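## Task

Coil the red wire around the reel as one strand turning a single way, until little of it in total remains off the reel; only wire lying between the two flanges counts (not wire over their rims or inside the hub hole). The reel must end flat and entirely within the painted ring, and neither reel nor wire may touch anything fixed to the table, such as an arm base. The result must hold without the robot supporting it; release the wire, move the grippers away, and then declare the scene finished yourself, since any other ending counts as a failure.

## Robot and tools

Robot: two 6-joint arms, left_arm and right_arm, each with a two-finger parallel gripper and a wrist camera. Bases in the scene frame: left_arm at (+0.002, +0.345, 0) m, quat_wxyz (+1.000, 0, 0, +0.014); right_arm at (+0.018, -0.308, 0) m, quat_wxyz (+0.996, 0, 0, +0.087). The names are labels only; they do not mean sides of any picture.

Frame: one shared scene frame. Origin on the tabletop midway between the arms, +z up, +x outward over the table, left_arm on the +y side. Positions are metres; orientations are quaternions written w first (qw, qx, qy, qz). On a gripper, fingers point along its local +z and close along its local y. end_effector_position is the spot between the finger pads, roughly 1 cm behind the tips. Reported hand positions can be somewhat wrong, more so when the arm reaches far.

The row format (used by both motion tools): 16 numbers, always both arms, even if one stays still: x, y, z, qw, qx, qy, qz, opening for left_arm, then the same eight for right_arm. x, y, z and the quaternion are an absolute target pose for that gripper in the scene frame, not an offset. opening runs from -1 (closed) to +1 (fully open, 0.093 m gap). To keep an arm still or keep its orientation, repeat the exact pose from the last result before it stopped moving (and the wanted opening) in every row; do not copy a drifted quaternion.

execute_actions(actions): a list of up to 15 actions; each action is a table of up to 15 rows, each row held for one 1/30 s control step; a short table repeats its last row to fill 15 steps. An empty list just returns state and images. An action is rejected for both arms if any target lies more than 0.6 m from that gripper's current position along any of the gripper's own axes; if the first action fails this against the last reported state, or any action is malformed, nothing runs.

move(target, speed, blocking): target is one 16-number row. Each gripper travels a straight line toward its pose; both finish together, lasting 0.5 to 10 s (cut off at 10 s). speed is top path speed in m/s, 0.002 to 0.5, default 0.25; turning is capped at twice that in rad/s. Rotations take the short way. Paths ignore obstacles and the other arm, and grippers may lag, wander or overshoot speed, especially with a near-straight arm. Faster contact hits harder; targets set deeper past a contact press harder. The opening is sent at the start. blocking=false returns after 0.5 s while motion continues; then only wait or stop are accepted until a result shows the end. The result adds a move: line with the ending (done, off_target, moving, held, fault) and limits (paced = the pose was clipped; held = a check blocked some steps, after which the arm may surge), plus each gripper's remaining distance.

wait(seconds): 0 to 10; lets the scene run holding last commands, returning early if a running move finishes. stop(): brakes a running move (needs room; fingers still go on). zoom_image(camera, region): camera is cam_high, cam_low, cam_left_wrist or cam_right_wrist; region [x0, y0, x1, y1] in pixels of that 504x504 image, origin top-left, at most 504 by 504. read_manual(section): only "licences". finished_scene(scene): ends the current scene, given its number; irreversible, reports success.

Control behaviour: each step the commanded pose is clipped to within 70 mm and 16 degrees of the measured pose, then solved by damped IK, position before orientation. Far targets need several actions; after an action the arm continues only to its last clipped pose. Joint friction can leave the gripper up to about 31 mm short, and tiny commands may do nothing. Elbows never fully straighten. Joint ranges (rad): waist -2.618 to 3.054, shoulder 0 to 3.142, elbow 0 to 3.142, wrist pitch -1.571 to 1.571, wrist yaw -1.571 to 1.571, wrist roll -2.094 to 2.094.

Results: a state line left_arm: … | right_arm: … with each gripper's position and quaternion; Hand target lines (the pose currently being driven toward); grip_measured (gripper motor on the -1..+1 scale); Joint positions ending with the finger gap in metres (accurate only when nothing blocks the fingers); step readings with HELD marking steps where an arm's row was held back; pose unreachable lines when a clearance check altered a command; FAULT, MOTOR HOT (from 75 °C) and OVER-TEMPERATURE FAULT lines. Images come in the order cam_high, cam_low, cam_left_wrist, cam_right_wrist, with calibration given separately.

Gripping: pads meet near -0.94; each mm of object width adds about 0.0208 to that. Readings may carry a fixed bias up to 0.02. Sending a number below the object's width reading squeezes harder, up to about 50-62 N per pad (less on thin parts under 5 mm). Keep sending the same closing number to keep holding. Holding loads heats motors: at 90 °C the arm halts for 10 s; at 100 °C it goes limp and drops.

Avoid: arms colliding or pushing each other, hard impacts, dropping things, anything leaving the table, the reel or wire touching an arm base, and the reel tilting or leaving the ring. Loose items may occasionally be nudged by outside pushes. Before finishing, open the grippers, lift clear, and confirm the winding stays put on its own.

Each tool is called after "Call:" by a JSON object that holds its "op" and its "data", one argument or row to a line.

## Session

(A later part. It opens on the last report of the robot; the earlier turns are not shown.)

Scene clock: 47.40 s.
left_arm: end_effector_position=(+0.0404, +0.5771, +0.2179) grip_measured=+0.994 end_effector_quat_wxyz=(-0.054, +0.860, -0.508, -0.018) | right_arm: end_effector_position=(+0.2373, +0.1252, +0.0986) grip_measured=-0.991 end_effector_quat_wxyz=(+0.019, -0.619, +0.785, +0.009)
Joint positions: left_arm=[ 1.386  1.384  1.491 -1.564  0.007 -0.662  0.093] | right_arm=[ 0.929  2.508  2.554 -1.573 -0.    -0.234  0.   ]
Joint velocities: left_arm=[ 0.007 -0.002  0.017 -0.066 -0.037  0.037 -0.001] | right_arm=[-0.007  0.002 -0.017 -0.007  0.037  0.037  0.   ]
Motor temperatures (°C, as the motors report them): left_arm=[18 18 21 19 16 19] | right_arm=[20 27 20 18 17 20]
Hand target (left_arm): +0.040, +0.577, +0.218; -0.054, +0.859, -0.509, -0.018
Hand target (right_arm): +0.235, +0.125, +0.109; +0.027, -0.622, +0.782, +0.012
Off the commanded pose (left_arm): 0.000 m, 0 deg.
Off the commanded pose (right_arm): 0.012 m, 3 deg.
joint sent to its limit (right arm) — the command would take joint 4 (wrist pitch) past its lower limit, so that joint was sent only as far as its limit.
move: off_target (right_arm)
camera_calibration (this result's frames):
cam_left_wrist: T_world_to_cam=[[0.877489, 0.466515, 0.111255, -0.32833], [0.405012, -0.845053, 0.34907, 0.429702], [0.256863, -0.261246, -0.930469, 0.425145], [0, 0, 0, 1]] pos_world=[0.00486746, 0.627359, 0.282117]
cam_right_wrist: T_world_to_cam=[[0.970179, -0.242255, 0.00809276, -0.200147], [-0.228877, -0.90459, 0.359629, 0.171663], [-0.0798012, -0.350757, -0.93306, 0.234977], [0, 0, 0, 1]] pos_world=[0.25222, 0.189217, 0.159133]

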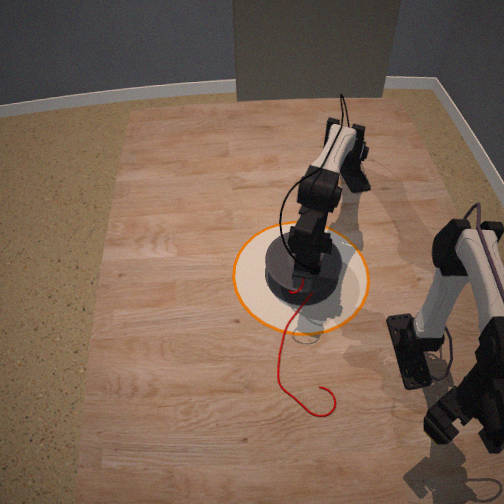

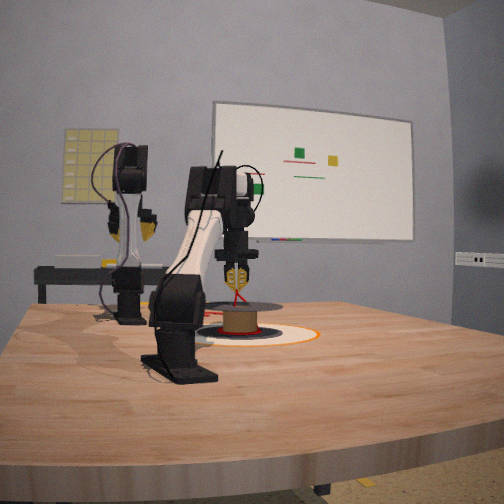

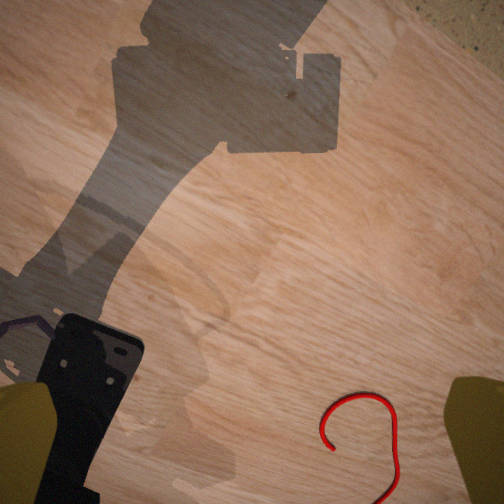

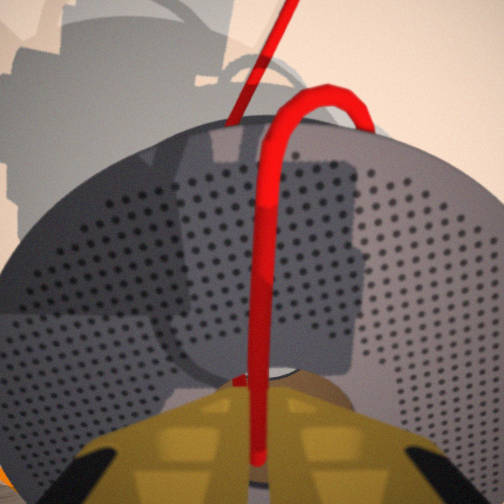

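Call:
{"op": "move", "data": {
  "target": [0.0404,0.5771,0.2179,-0.054,0.859,-0.509,-0.018,1, 0.235,0.115,0.135,0,-0.6225,0.7826,0,-1],
  "speed": 0.03
}}

Call:
{"op": "zoom_image", "data": {
  "camera": "cam_low",
  "region": [195, 260, 295, 350]
}}

Scene clock: 49.83 s.
left_arm: end_effector_position=(+0.0404, +0.5771, +0.2179) grip_measured=+0.994 end_effector_quat_wxyz=(-0.054, +0.860, -0.508, -0.018) | right_arm: end_effector_position=(+0.2361, +0.1227, +0.1311) grip_measured=-0.991 end_effector_quat_wxyz=(+0.048, -0.622, +0.782, +0.022)
Joint positions: left_arm=[ 1.386  1.384  1.491 -1.564  0.007 -0.662  0.093] | right_arm=[ 0.929  2.43   2.539 -1.574 -0.    -0.241  0.   ]
Joint velocities: left_arm=[ 0.012  0.002 -0.007 -0.007 -0.022  0.007  0.   ] | right_arm=[-0.002 -0.012 -0.012 -0.051 -0.051  0.022  0.   ]
Motor temperatures (°C, as the motors report them): left_arm=[18 18 21 19 16 19] | right_arm=[20 29 20 18 17 20]
Hand target (left_arm): +0.040, +0.577, +0.218; -0.054, +0.859, -0.509, -0.018
Hand target (right_arm): +0.235, +0.116, +0.135; +0.042, -0.622, +0.782, +0.019
Off the commanded pose (left_arm): 0.000 m, 0 deg.
Off the commanded pose (right_arm): 0.009 m, 6 deg.
joint sent to its limit (right arm) — the command would take joint 4 (wrist pitch) past its lower limit, so that joint was sent only as far as its limit.
move: off_target (right_arm)
camera_calibration (this result's frames):
cam_left_wrist: T_world_to_cam=[[0.877489, 0.466515, 0.111255, -0.32833], [0.405012, -0.845053, 0.34907, 0.429702], [0.256863, -0.261246, -0.930469, 0.425145], [0, 0, 0, 1]] pos_world=[0.00486746, 0.627359, 0.282117]
cam_right_wrist: T_world_to_cam=[[0.971467, -0.23609, 0.0226724, -0.202766], [-0.231765, -0.924656, 0.302153, 0.168113], [-0.0503711, -0.298786, -0.95299, 0.253645], [0, 0, 0, 1]] pos_world=[0.24872, 0.183361, 0.195522]

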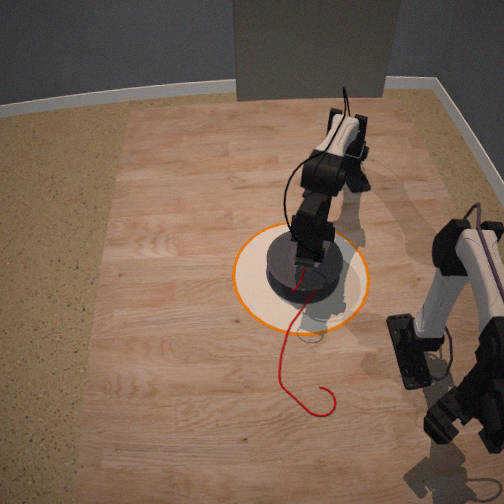

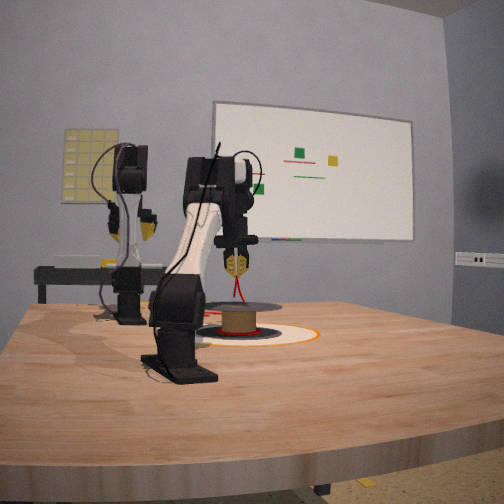

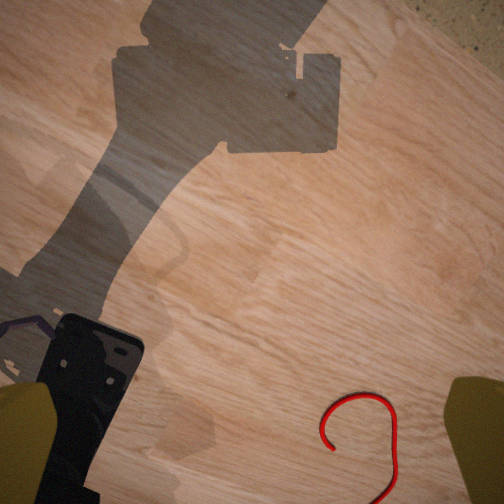

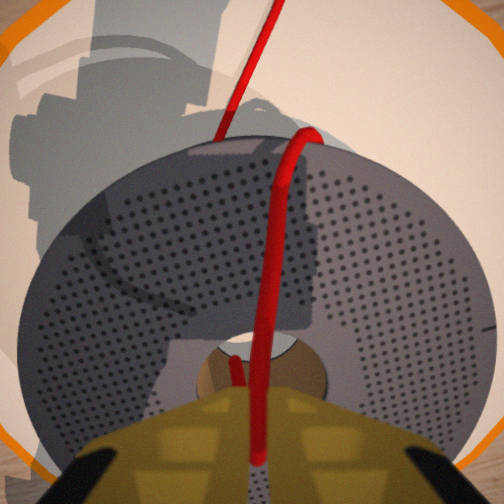

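Region (195, 260, 295, 350) of cam_low's 504x504 image, scaled by 5.040, with more detail than that image has; it fills the top 454 rows of this view, and the rest is white.

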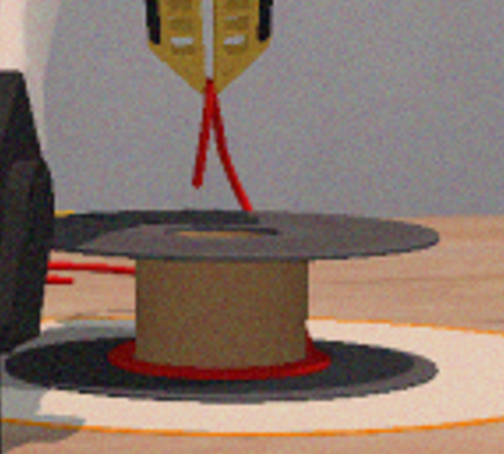

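Call:
{"op": "move", "data": {
  "target": [0.0404,0.5771,0.2179,-0.054,0.859,-0.509,-0.018,1, 0.24,0.14,0.16,0.06,-0.622,0.78,0.03,-1],
  "speed": 0.02
}}

Call:
{"op": "zoom_image", "data": {
  "camera": "cam_low",
  "region": [195, 240, 295, 350]
}}

Scene clock: 57.57 s.
left_arm: end_effector_position=(+0.0404, +0.5771, +0.2179) grip_measured=+0.994 end_effector_quat_wxyz=(-0.054, +0.860, -0.508, -0.018) | right_arm: end_effector_position=(+0.2434, +0.1373, +0.1581) grip_measured=-0.991 end_effector_quat_wxyz=(+0.096, -0.619, +0.778, +0.044)
Joint positions: left_arm=[ 1.386  1.384  1.491 -1.564  0.007 -0.662  0.093] | right_arm=[ 0.929  2.44   2.656 -1.576 -0.    -0.241  0.   ]
Joint velocities: left_arm=[-0.002 -0.002  0.022  0.022 -0.007  0.022 -0.001] | right_arm=[-0.002 -0.012  0.012  0.022  0.022  0.051  0.   ]
Motor temperatures (°C, as the motors report them): left_arm=[18 19 22 19 16 19] | right_arm=[20 32 20 18 17 20]
Hand target (left_arm): +0.040, +0.577, +0.218; -0.054, +0.859, -0.509, -0.018
Hand target (right_arm): +0.240, +0.140, +0.159; +0.096, -0.620, +0.777, +0.046
Off the commanded pose (left_arm): 0.000 m, 0 deg.
Off the commanded pose (right_arm): 0.005 m, 4 deg.
joint sent to its limit (right arm) — the command would take joint 4 (wrist pitch) past its lower limit, so that joint was sent only as far as its limit.
move: off_target (right_arm)
camera_calibration (this result's frames):
cam_left_wrist: T_world_to_cam=[[0.877489, 0.466515, 0.111255, -0.32833], [0.405012, -0.845053, 0.34907, 0.429702], [0.256863, -0.261246, -0.930469, 0.425145], [0, 0, 0, 1]] pos_world=[0.00486746, 0.627359, 0.282117]
cam_right_wrist: T_world_to_cam=[[0.969901, -0.238993, 0.0466313, -0.210109], [-0.243465, -0.948552, 0.202421, 0.197056], [-0.00414502, -0.207681, -0.978188, 0.264333], [0, 0, 0, 1]] pos_world=[0.252857, 0.1916, 0.228476]

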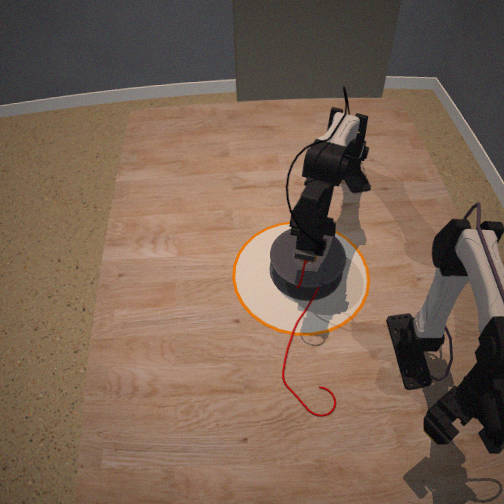

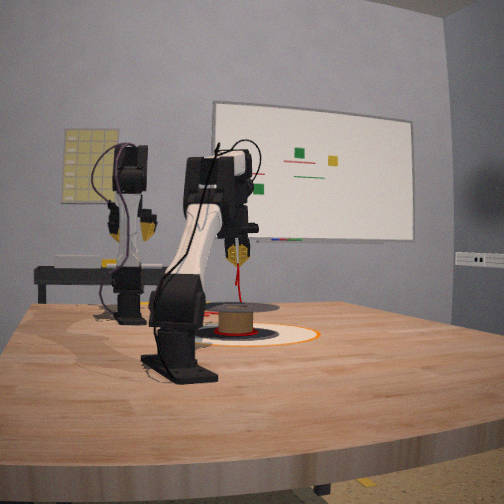

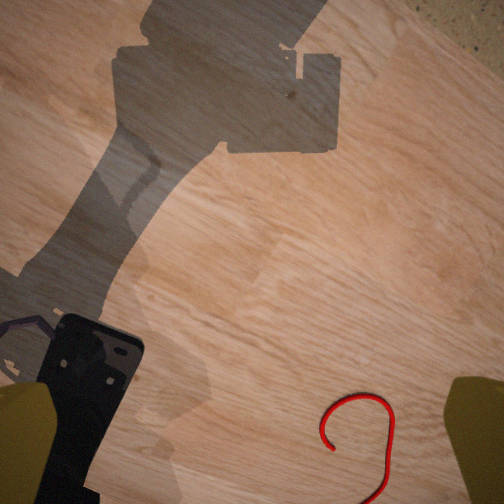

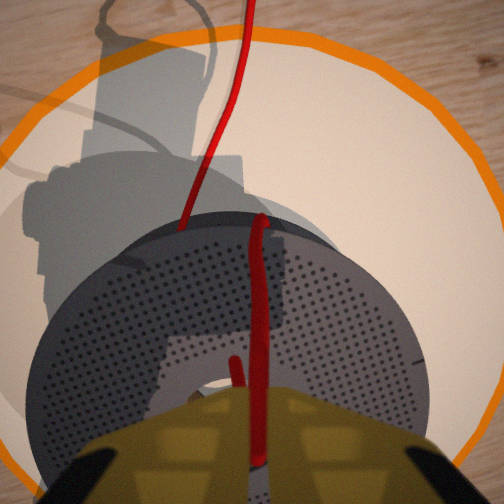

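Region (195, 240, 295, 350) of cam_low's 504x504 image, scaled by 4.582, with more detail than that image has; it fills the left 458 columns of this view, and the rest is white.

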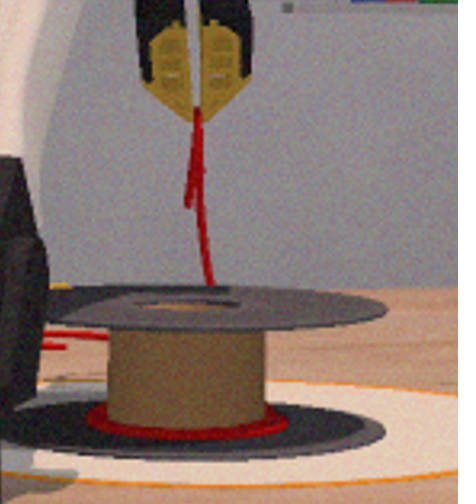

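Call:
{"op": "move", "data": {
  "target": [0.0404,0.5771,0.2179,-0.054,0.859,-0.509,-0.018,1, 0.25,0.20,0.11,0.1,-0.62,0.777,0.046,-1],
  "speed": 0.08
}}

Scene clock: 61.20 s.
left_arm: end_effector_position=(+0.0404, +0.5771, +0.2179) grip_measured=+0.994 end_effector_quat_wxyz=(-0.054, +0.860, -0.508, -0.018) | right_arm: end_effector_position=(+0.2489, +0.1903, +0.1068) grip_measured=-0.991 end_effector_quat_wxyz=(+0.122, -0.618, +0.775, +0.061)
Joint positions: left_arm=[ 1.386  1.384  1.491 -1.564  0.007 -0.662  0.093] | right_arm=[ 0.964  2.657  2.84  -1.481 -0.    -0.209  0.   ]
Joint velocities: left_arm=[-0.007 -0.002 -0.007  0.022 -0.022  0.007  0.   ] | right_arm=[ 0.007 -0.007  0.002  0.022 -0.007 -0.037  0.   ]
Motor temperatures (°C, as the motors report them): left_arm=[18 19 22 19 16 19] | right_arm=[20 33 20 18 17 20]
Hand target (left_arm): +0.040, +0.577, +0.218; -0.054, +0.859, -0.509, -0.018
Hand target (right_arm): +0.249, +0.198, +0.108; +0.137, -0.617, +0.772, +0.064
Off the commanded pose (left_arm): 0.000 m, 0 deg.
Off the commanded pose (right_arm): 0.010 m, 3 deg.
elbow stopped short (right arm): the move would have taken joint 3 (elbow) straighter than the controller allows; a more bent joint 3 avoids this.
move: off_target (right_arm)
camera_calibration (this result's frames):
cam_left_wrist: T_world_to_cam=[[0.877489, 0.466515, 0.111255, -0.32833], [0.405012, -0.845053, 0.34907, 0.429702], [0.256863, -0.261246, -0.930469, 0.425145], [0, 0, 0, 1]] pos_world=[0.00486746, 0.627359, 0.282117]
cam_right_wrist: T_world_to_cam=[[0.969598, -0.239153, 0.0518231, -0.20079], [-0.244178, -0.959444, 0.140872, 0.267901], [0.0160313, -0.149244, -0.988671, 0.210177], [0, 0, 0, 1]] pos_world=[0.256731, 0.240384, 0.180462]

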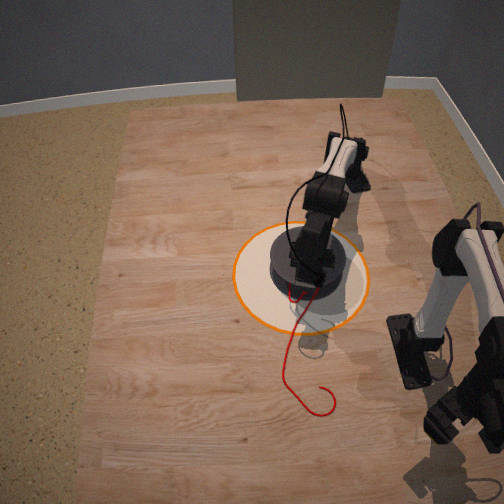

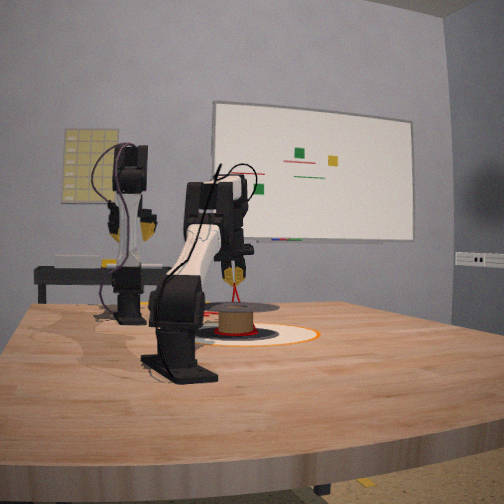

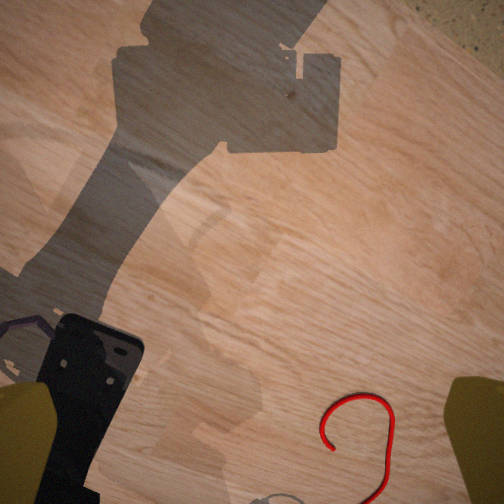

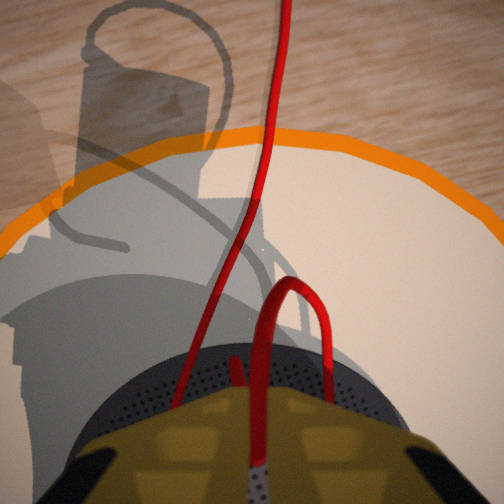

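Call:
{"op": "move", "data": {
  "target": [0.0404,0.5771,0.2179,-0.054,0.859,-0.509,-0.018,1, 0.249,0.19,0.107,0.122,-0.618,0.775,0.06,0.2],
  "speed": 0.08
}}

Call:
{"op": "move", "data": {
  "target": [0.0404,0.5771,0.2179,-0.054,0.859,-0.509,-0.018,1, 0.235,0.07,0.17,0.0,-0.6225,0.7826,0.0,0.2],
  "speed": 0.2
}}

Scene clock: 62.33 s.
left_arm: end_effector_position=(+0.0404, +0.5771, +0.2179) grip_measured=+0.994 end_effector_quat_wxyz=(-0.054, +0.860, -0.508, -0.018) | right_arm: end_effector_position=(+0.2490, +0.1906, +0.1069) grip_measured=+0.197 end_effector_quat_wxyz=(+0.122, -0.617, +0.775, +0.061)
Joint positions: left_arm=[ 1.386  1.384  1.491 -1.564  0.007 -0.662  0.093] | right_arm=[ 0.964  2.657  2.84  -1.48  -0.    -0.208  0.055]
Joint velocities: left_arm=[ 0.002  0.027 -0.007 -0.022  0.066 -0.022 -0.001] | right_arm=[ 0.007 -0.007 -0.002  0.022 -0.051 -0.066  0.   ]
Motor temperatures (°C, as the motors report them): left_arm=[18 19 22 19 16 19] | right_arm=[20 33 20 18 17 20]
Hand target (left_arm): +0.040, +0.577, +0.218; -0.054, +0.859, -0.509, -0.018
Hand target (right_arm): +0.249, +0.190, +0.107; +0.122, -0.618, +0.775, +0.060
Off the commanded pose (left_arm): 0.000 m, 0 deg.
Off the commanded pose (right_arm): 0.001 m, 0 deg.
move: done
camera_calibration (this result's frames):
cam_left_wrist: T_world_to_cam=[[0.877489, 0.466515, 0.111255, -0.32833], [0.405012, -0.845053, 0.34907, 0.429702], [0.256863, -0.261246, -0.930469, 0.425145], [0, 0, 0, 1]] pos_world=[0.00486746, 0.627359, 0.282117]
cam_right_wrist: T_world_to_cam=[[0.96949, -0.239565, 0.0519393, -0.200751], [-0.244585, -0.959506, 0.13974, 0.268385], [0.0163592, -0.14818, -0.988825, 0.210018], [0, 0, 0, 1]] pos_world=[0.256833, 0.240544, 0.180594]

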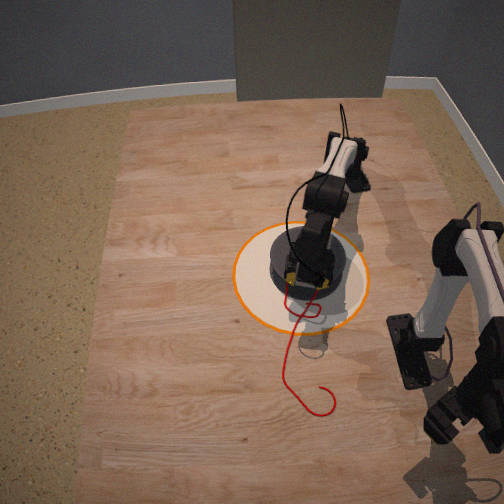

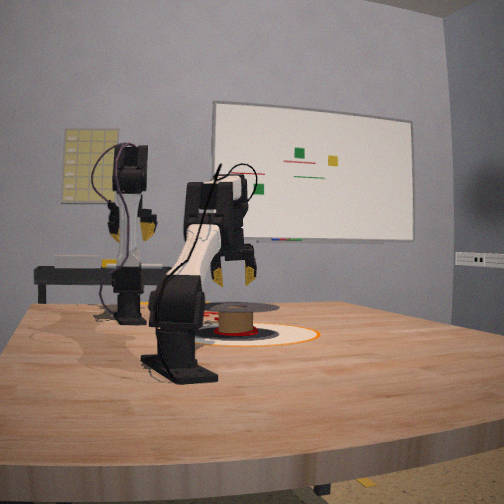

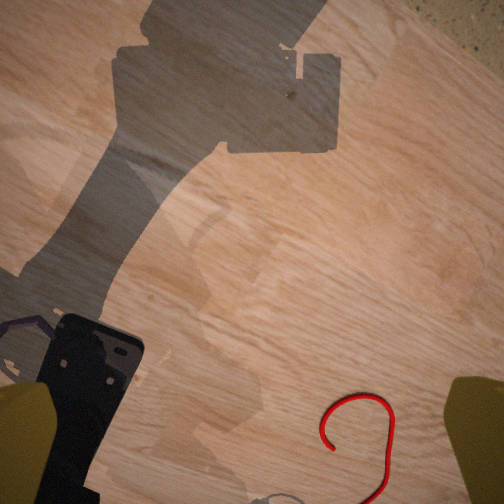

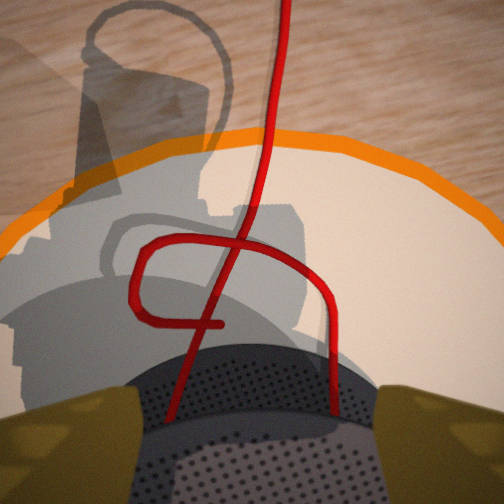

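Scene clock: 63.57 s.
left_arm: end_effector_position=(+0.0404, +0.5771, +0.2179) grip_measured=+0.994 end_effector_quat_wxyz=(-0.054, +0.860, -0.508, -0.018) | right_arm: end_effector_position=(+0.2364, +0.0764, +0.1752) grip_measured=+0.197 end_effector_quat_wxyz=(+0.055, -0.621, +0.782, +0.022)
Joint positions: left_arm=[ 1.386  1.384  1.491 -1.564  0.007 -0.662  0.093] | right_arm=[ 0.881  2.211  2.339 -1.58  -0.    -0.288  0.055]
Joint velocities: left_arm=[-0.002 -0.002  0.002 -0.022 -0.037 -0.051 -0.001] | right_arm=[-0.012  0.002 -0.012  0.022 -0.022  0.007 -0.   ]
Motor temperatures (°C, as the motors report them): left_arm=[18 19 22 19 16 19] | right_arm=[20 33 20 18 17 20]
Hand target (left_arm): +0.040, +0.577, +0.218; -0.054, +0.859, -0.509, -0.018
Hand target (right_arm): +0.235, +0.071, +0.172; +0.044, -0.621, +0.782, +0.021
Off the commanded pose (left_arm): 0.000 m, 0 deg.
Off the commanded pose (right_arm): 0.008 m, 7 deg.
joint sent to its limit (right arm) — the command would take joint 4 (wrist pitch) past its lower limit, so that joint was sent only as far as its limit.
move: off_target (right_arm)
camera_calibration (this result's frames):
cam_left_wrist: T_world_to_cam=[[0.877489, 0.466515, 0.111255, -0.32833], [0.405012, -0.845053, 0.34907, 0.429702], [0.256863, -0.261246, -0.930469, 0.425145], [0, 0, 0, 1]] pos_world=[0.00486746, 0.627359, 0.282117]
cam_right_wrist: T_world_to_cam=[[0.970743, -0.238105, 0.0310576, -0.216218], [-0.236683, -0.926991, 0.290978, 0.115378], [-0.0404932, -0.289815, -0.956226, 0.279425], [0, 0, 0, 1]] pos_world=[0.248515, 0.136454, 0.240336]

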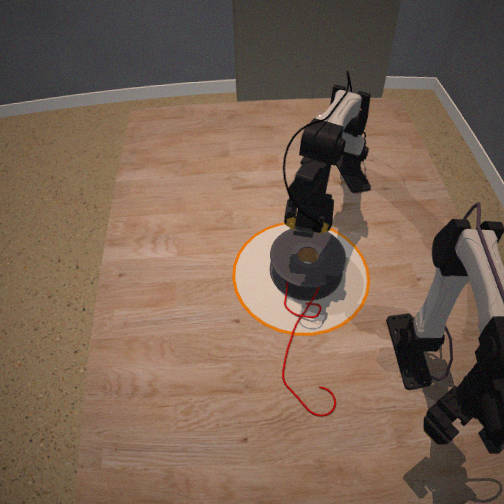

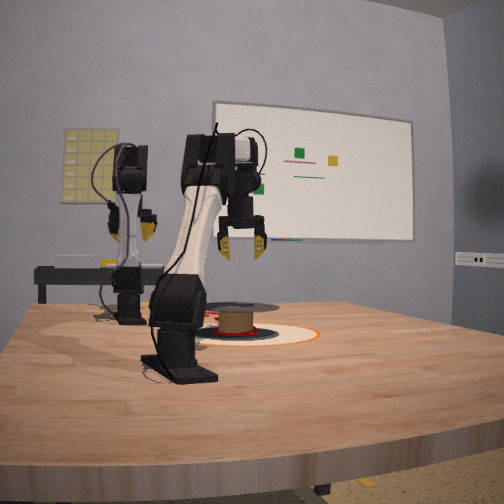

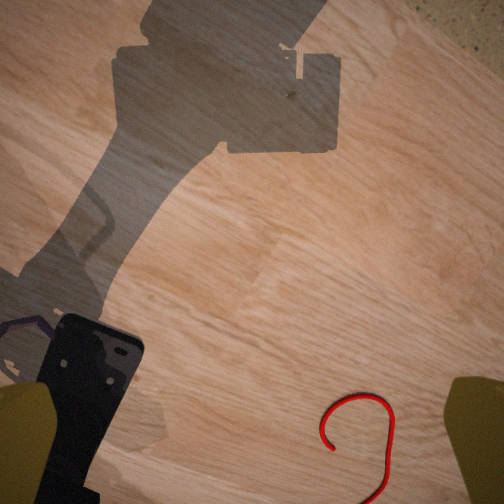

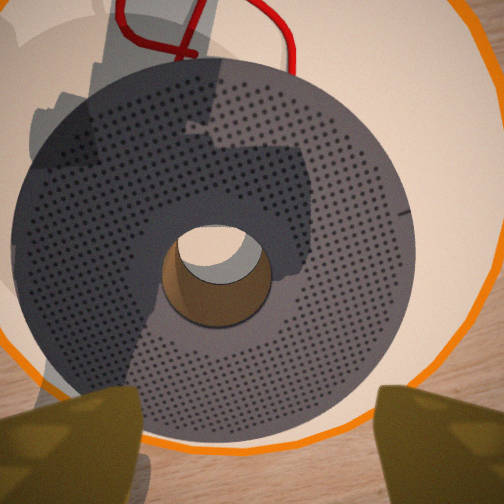

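Call:
{"op": "move", "data": {
  "target": [0.0404,0.5771,0.2179,-0.054,0.859,-0.509,-0.018,1, 0.224,0.078,0.12,0.0,0.4226,0.9063,0.0,-1],
  "speed": 0.5
}}

Scene clock: 67.73 s.
left_arm: end_effector_position=(+0.0404, +0.5771, +0.2179) grip_measured=+0.994 end_effector_quat_wxyz=(-0.054, +0.860, -0.508, -0.018) | right_arm: end_effector_position=(+0.2282, +0.0745, +0.1302) grip_measured=-0.999 end_effector_quat_wxyz=(+0.006, +0.423, +0.906, +0.007)
Joint positions: left_arm=[ 1.386  1.384  1.491 -1.564  0.007 -0.662  0.093] | right_arm=[ 0.9    2.251  2.227 -1.531  0.012  1.947  0.   ]
Joint velocities: left_arm=[ 0.012  0.007  0.022 -0.051  0.007 -0.066 -0.001] | right_arm=[-0.002  0.002 -0.012  0.037  0.022 -0.022  0.   ]
Motor temperatures (°C, as the motors report them): left_arm=[18 19 22 19 16 19] | right_arm=[20 34 20 18 17 20]
Hand target (left_arm): +0.040, +0.577, +0.218; -0.054, +0.859, -0.509, -0.018
Hand target (right_arm): +0.223, +0.077, +0.121; +0.000, +0.423, +0.906, -0.000
Off the commanded pose (left_arm): 0.000 m, 0 deg.
Off the commanded pose (right_arm): 0.012 m, 1 deg.
move: off_target (right_arm)
camera_calibration (this result's frames):
cam_left_wrist: T_world_to_cam=[[0.877489, 0.466515, 0.111255, -0.32833], [0.405012, -0.845053, 0.34907, 0.429702], [0.256863, -0.261246, -0.930469, 0.425145], [0, 0, 0, 1]] pos_world=[0.00486746, 0.627359, 0.282117]
cam_right_wrist: T_world_to_cam=[[-0.77293, -0.634183, -0.0197717, 0.226761], [-0.589118, 0.705736, 0.393544, 0.070164], [-0.235625, 0.31583, -0.919093, 0.230085], [0, 0, 0, 1]] pos_world=[0.270819, 0.0216235, 0.18834]

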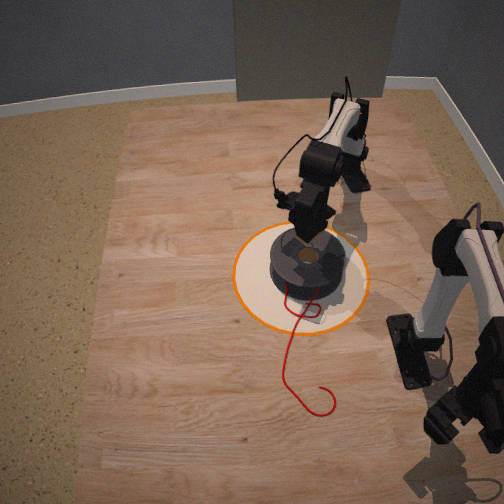

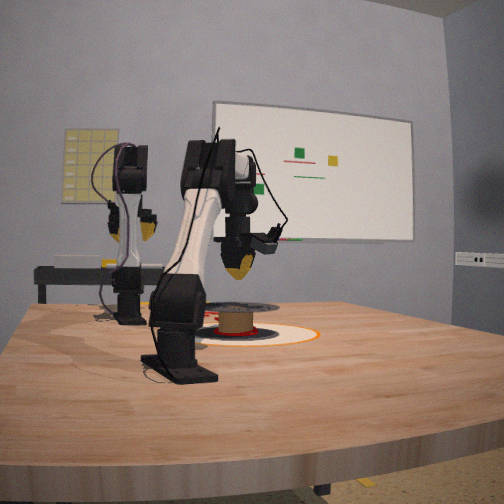

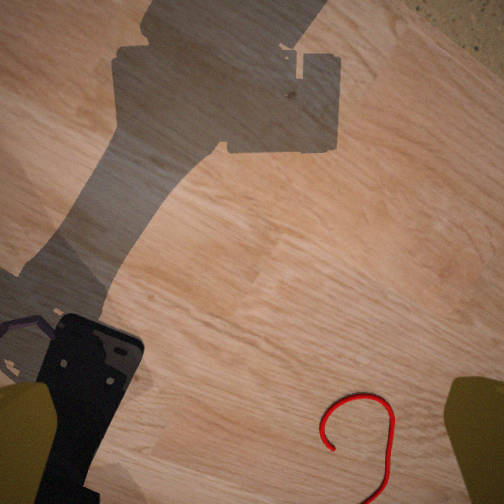

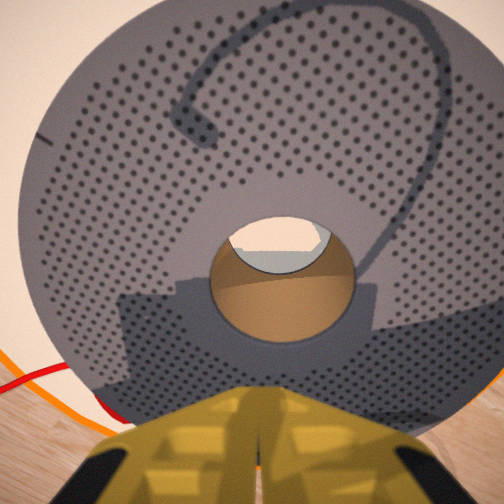

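Call:
{"op": "move", "data": {
  "target": [0.0404,0.5771,0.2179,-0.054,0.859,-0.509,-0.018,1, 0.214,0.066,0.082,0.0,0.4226,0.9063,0.0,-1],
  "speed": 0.1
}}

Scene clock: 69.40 s.
left_arm: end_effector_position=(+0.0404, +0.5771, +0.2179) grip_measured=+0.994 end_effector_quat_wxyz=(-0.054, +0.860, -0.508, -0.018) | right_arm: end_effector_position=(+0.2193, +0.0631, +0.0813) grip_measured=-0.999 end_effector_quat_wxyz=(+0.005, +0.425, +0.905, -0.006)
Joint positions: left_arm=[ 1.386  1.384  1.491 -1.564  0.007 -0.662  0.093] | right_arm=[ 0.905  2.187  1.925 -1.321  0.011  1.956  0.   ]
Joint velocities: left_arm=[-0.007  0.007  0.012  0.022 -0.007 -0.007 -0.   ] | right_arm=[ 0.007 -0.017 -0.007  0.081 -0.037  0.037  0.   ]
Motor temperatures (°C, as the motors report them): left_arm=[18 19 22 19 16 19] | right_arm=[20 34 20 18 17 20]
Hand target (left_arm): +0.040, +0.577, +0.218; -0.054, +0.859, -0.509, -0.018
Hand target (right_arm): +0.214, +0.065, +0.082; +0.000, +0.423, +0.906, -0.000
Off the commanded pose (left_arm): 0.000 m, 0 deg.
Off the commanded pose (right_arm): 0.006 m, 1 deg.
move: done
camera_calibration (this result's frames):
cam_left_wrist: T_world_to_cam=[[0.877489, 0.466515, 0.111255, -0.32833], [0.405012, -0.845053, 0.34907, 0.429702], [0.256863, -0.261246, -0.930469, 0.425145], [0, 0, 0, 1]] pos_world=[0.00486746, 0.627359, 0.282117]
cam_right_wrist: T_world_to_cam=[[-0.775442, -0.631401, 0.00476082, 0.210083], [-0.581295, 0.716808, 0.385076, 0.0904904], [-0.24655, 0.295837, -0.922873, 0.190591], [0, 0, 0, 1]] pos_world=[0.262499, 0.0113983, 0.140046]

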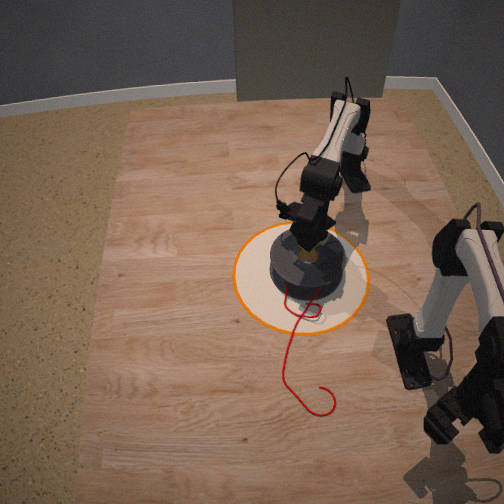

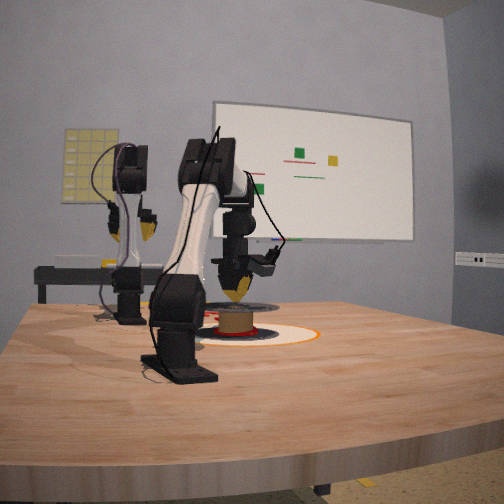

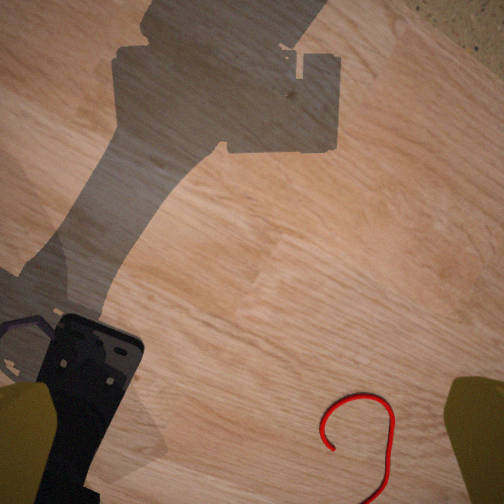

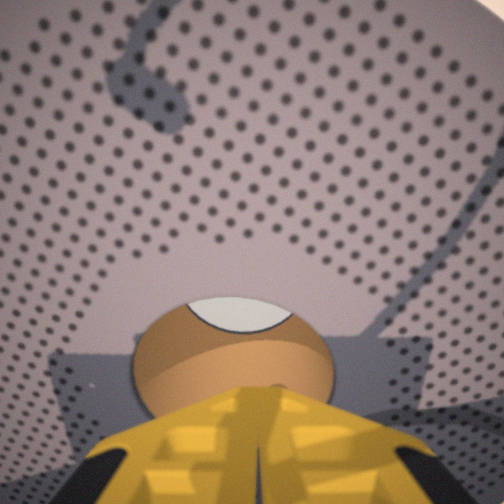

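Call:
{"op": "move", "data": {
  "target": [0.0404,0.5771,0.2179,-0.054,0.859,-0.509,-0.018,1, 0.221,0.069,0.054,0.0,0.4226,0.9063,0.0,-1],
  "speed": 0.05
}}

Call:
{"op": "zoom_image", "data": {
  "camera": "cam_low",
  "region": [195, 260, 295, 350]
}}

Scene clock: 70.97 s.
left_arm: end_effector_position=(+0.0404, +0.5771, +0.2179) grip_measured=+0.994 end_effector_quat_wxyz=(-0.054, +0.860, -0.508, -0.018) | right_arm: end_effector_position=(+0.2230, +0.0700, +0.0672) grip_measured=-0.999 end_effector_quat_wxyz=(+0.006, +0.424, +0.905, +0.012)
Joint positions: left_arm=[ 1.386  1.384  1.491 -1.564  0.007 -0.662  0.093] | right_arm=[ 0.905  2.187  1.869 -1.229  0.011  1.955  0.   ]
Joint velocities: left_arm=[ 0.012  0.007 -0.002 -0.066 -0.051  0.007  0.001] | right_arm=[-0.002 -0.017 -0.002  0.051 -0.066  0.051  0.   ]
Motor temperatures (°C, as the motors report them): left_arm=[18 19 22 19 16 19] | right_arm=[20 34 20 18 17 20]
Hand target (left_arm): +0.040, +0.577, +0.218; -0.054, +0.859, -0.509, -0.018
Hand target (right_arm): +0.221, +0.068, +0.054; +0.000, +0.423, +0.906, -0.000
Off the commanded pose (left_arm): 0.000 m, 0 deg.
Off the commanded pose (right_arm): 0.013 m, 2 deg.
move: off_target (right_arm)
camera_calibration (this result's frames):
cam_left_wrist: T_world_to_cam=[[0.877489, 0.466515, 0.111255, -0.32833], [0.405012, -0.845053, 0.34907, 0.429702], [0.256863, -0.261246, -0.930469, 0.425145], [0, 0, 0, 1]] pos_world=[0.00486746, 0.627359, 0.282117]
cam_right_wrist: T_world_to_cam=[[-0.77477, -0.631639, -0.0276183, 0.219402], [-0.58832, 0.704261, 0.397361, 0.0947358], [-0.231539, 0.324112, -0.917247, 0.170772], [0, 0, 0, 1]] pos_world=[0.265262, 0.016515, 0.125055]

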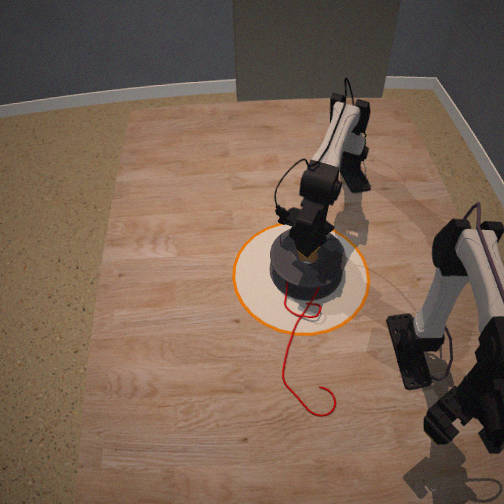

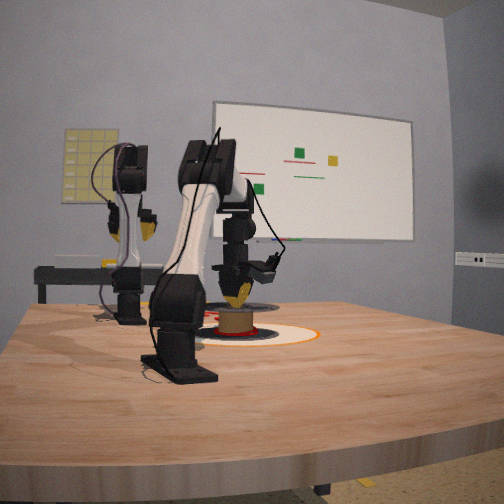

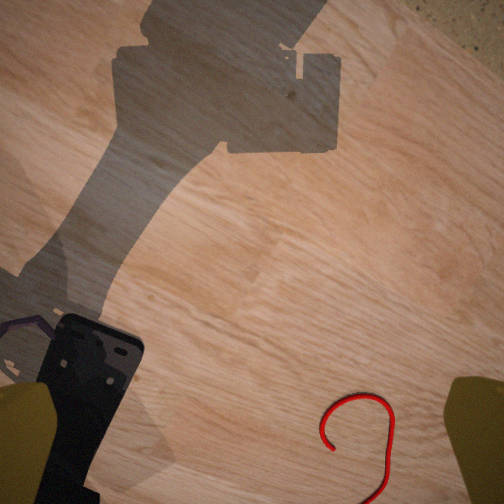

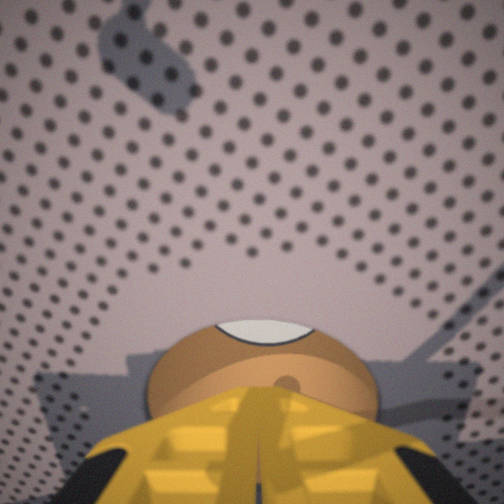

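Region (195, 260, 295, 350) of cam_low's 504x504 image, scaled by 5.040, with more detail than that image has; it fills the top 454 rows of this view, and the rest is white.

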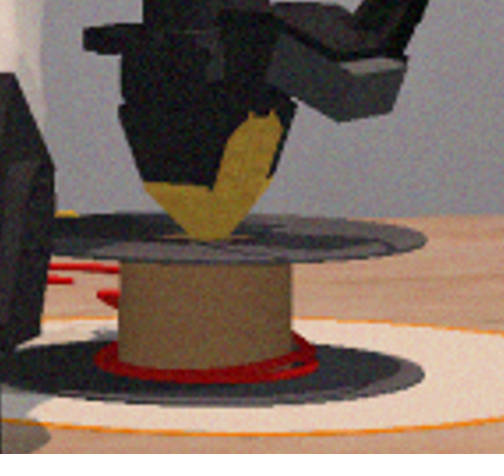

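Call:
{"op": "move", "data": {
  "target": [0.0404,0.5771,0.2179,-0.054,0.859,-0.509,-0.018,1, 0.221,0.069,0.042,0.0,0.4226,0.9063,0.0,-1],
  "speed": 0.03
}}

Call:
{"op": "zoom_image", "data": {
  "camera": "cam_low",
  "region": [195, 260, 295, 350]
}}

Scene clock: 73.10 s.
left_arm: end_effector_position=(+0.0404, +0.5771, +0.2179) grip_measured=+0.994 end_effector_quat_wxyz=(-0.054, +0.860, -0.508, -0.018) | right_arm: end_effector_position=(+0.2232, +0.0705, +0.0543) grip_measured=-0.999 end_effector_quat_wxyz=(+0.006, +0.424, +0.905, +0.011)
Joint positions: left_arm=[ 1.386  1.384  1.491 -1.564  0.007 -0.662  0.093] | right_arm=[ 0.905  2.197  1.834 -1.186  0.011  1.955  0.   ]
Joint velocities: left_arm=[ 0.007 -0.012 -0.007 -0.022  0.022 -0.051  0.001] | right_arm=[ 0.012  0.007  0.002  0.022  0.007 -0.022  0.   ]
Motor temperatures (°C, as the motors report them): left_arm=[18 19 22 19 16 19] | right_arm=[20 34 20 18 17 20]
Hand target (left_arm): +0.040, +0.577, +0.218; -0.054, +0.859, -0.509, -0.018
Hand target (right_arm): +0.221, +0.068, +0.042; -0.000, +0.423, +0.906, -0.000
Off the commanded pose (left_arm): 0.000 m, 0 deg.
Off the commanded pose (right_arm): 0.013 m, 1 deg.
move: off_target (right_arm)
camera_calibration (this result's frames):
cam_left_wrist: T_world_to_cam=[[0.877489, 0.466515, 0.111255, -0.32833], [0.405012, -0.845053, 0.34907, 0.429702], [0.256863, -0.261246, -0.930469, 0.425145], [0, 0, 0, 1]] pos_world=[0.00486746, 0.627359, 0.282117]
cam_right_wrist: T_world_to_cam=[[-0.774799, -0.631693, -0.0255065, 0.219415], [-0.587891, 0.705062, 0.396575, 0.09961], [-0.23253, 0.322261, -0.917648, 0.159142], [0, 0, 0, 1]] pos_world=[0.265568, 0.0170861, 0.11213]

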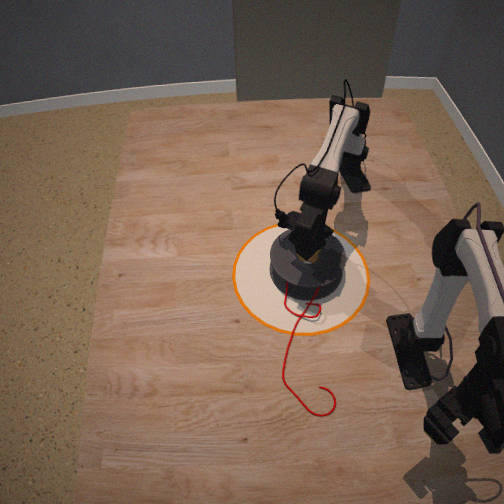

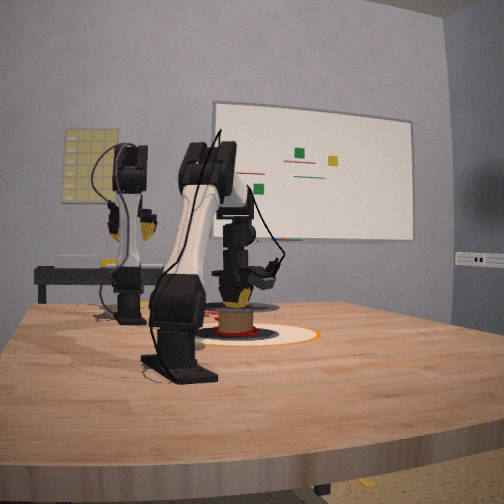

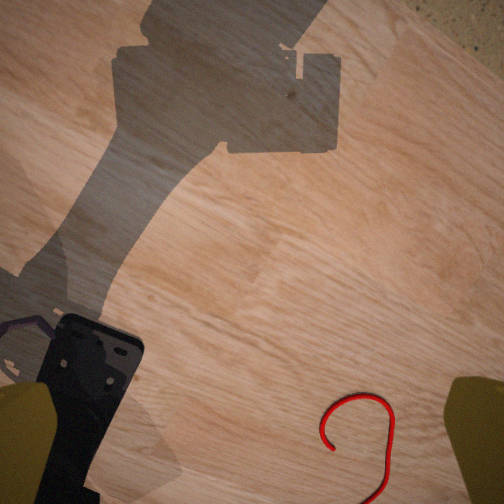

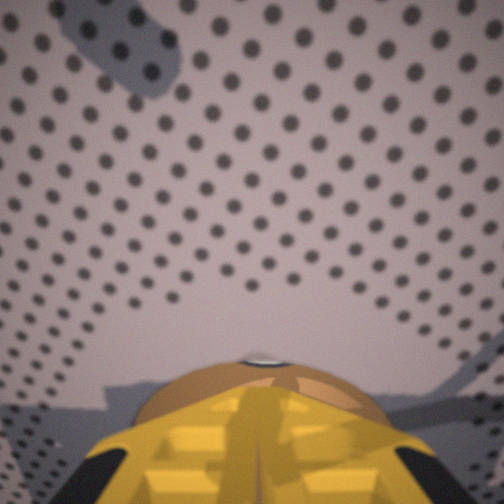

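Region (195, 260, 295, 350) of cam_low's 504x504 image, scaled by 5.040, with more detail than that image has; it fills the top 454 rows of this view, and the rest is white.

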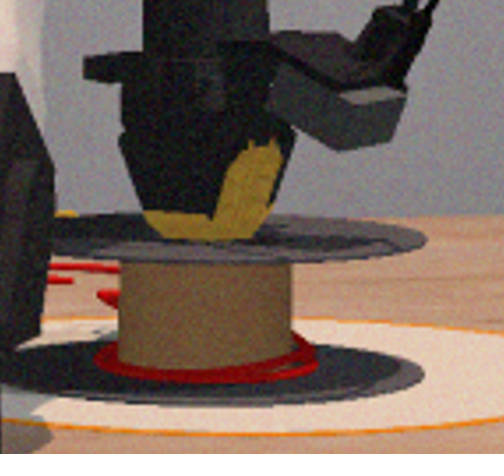

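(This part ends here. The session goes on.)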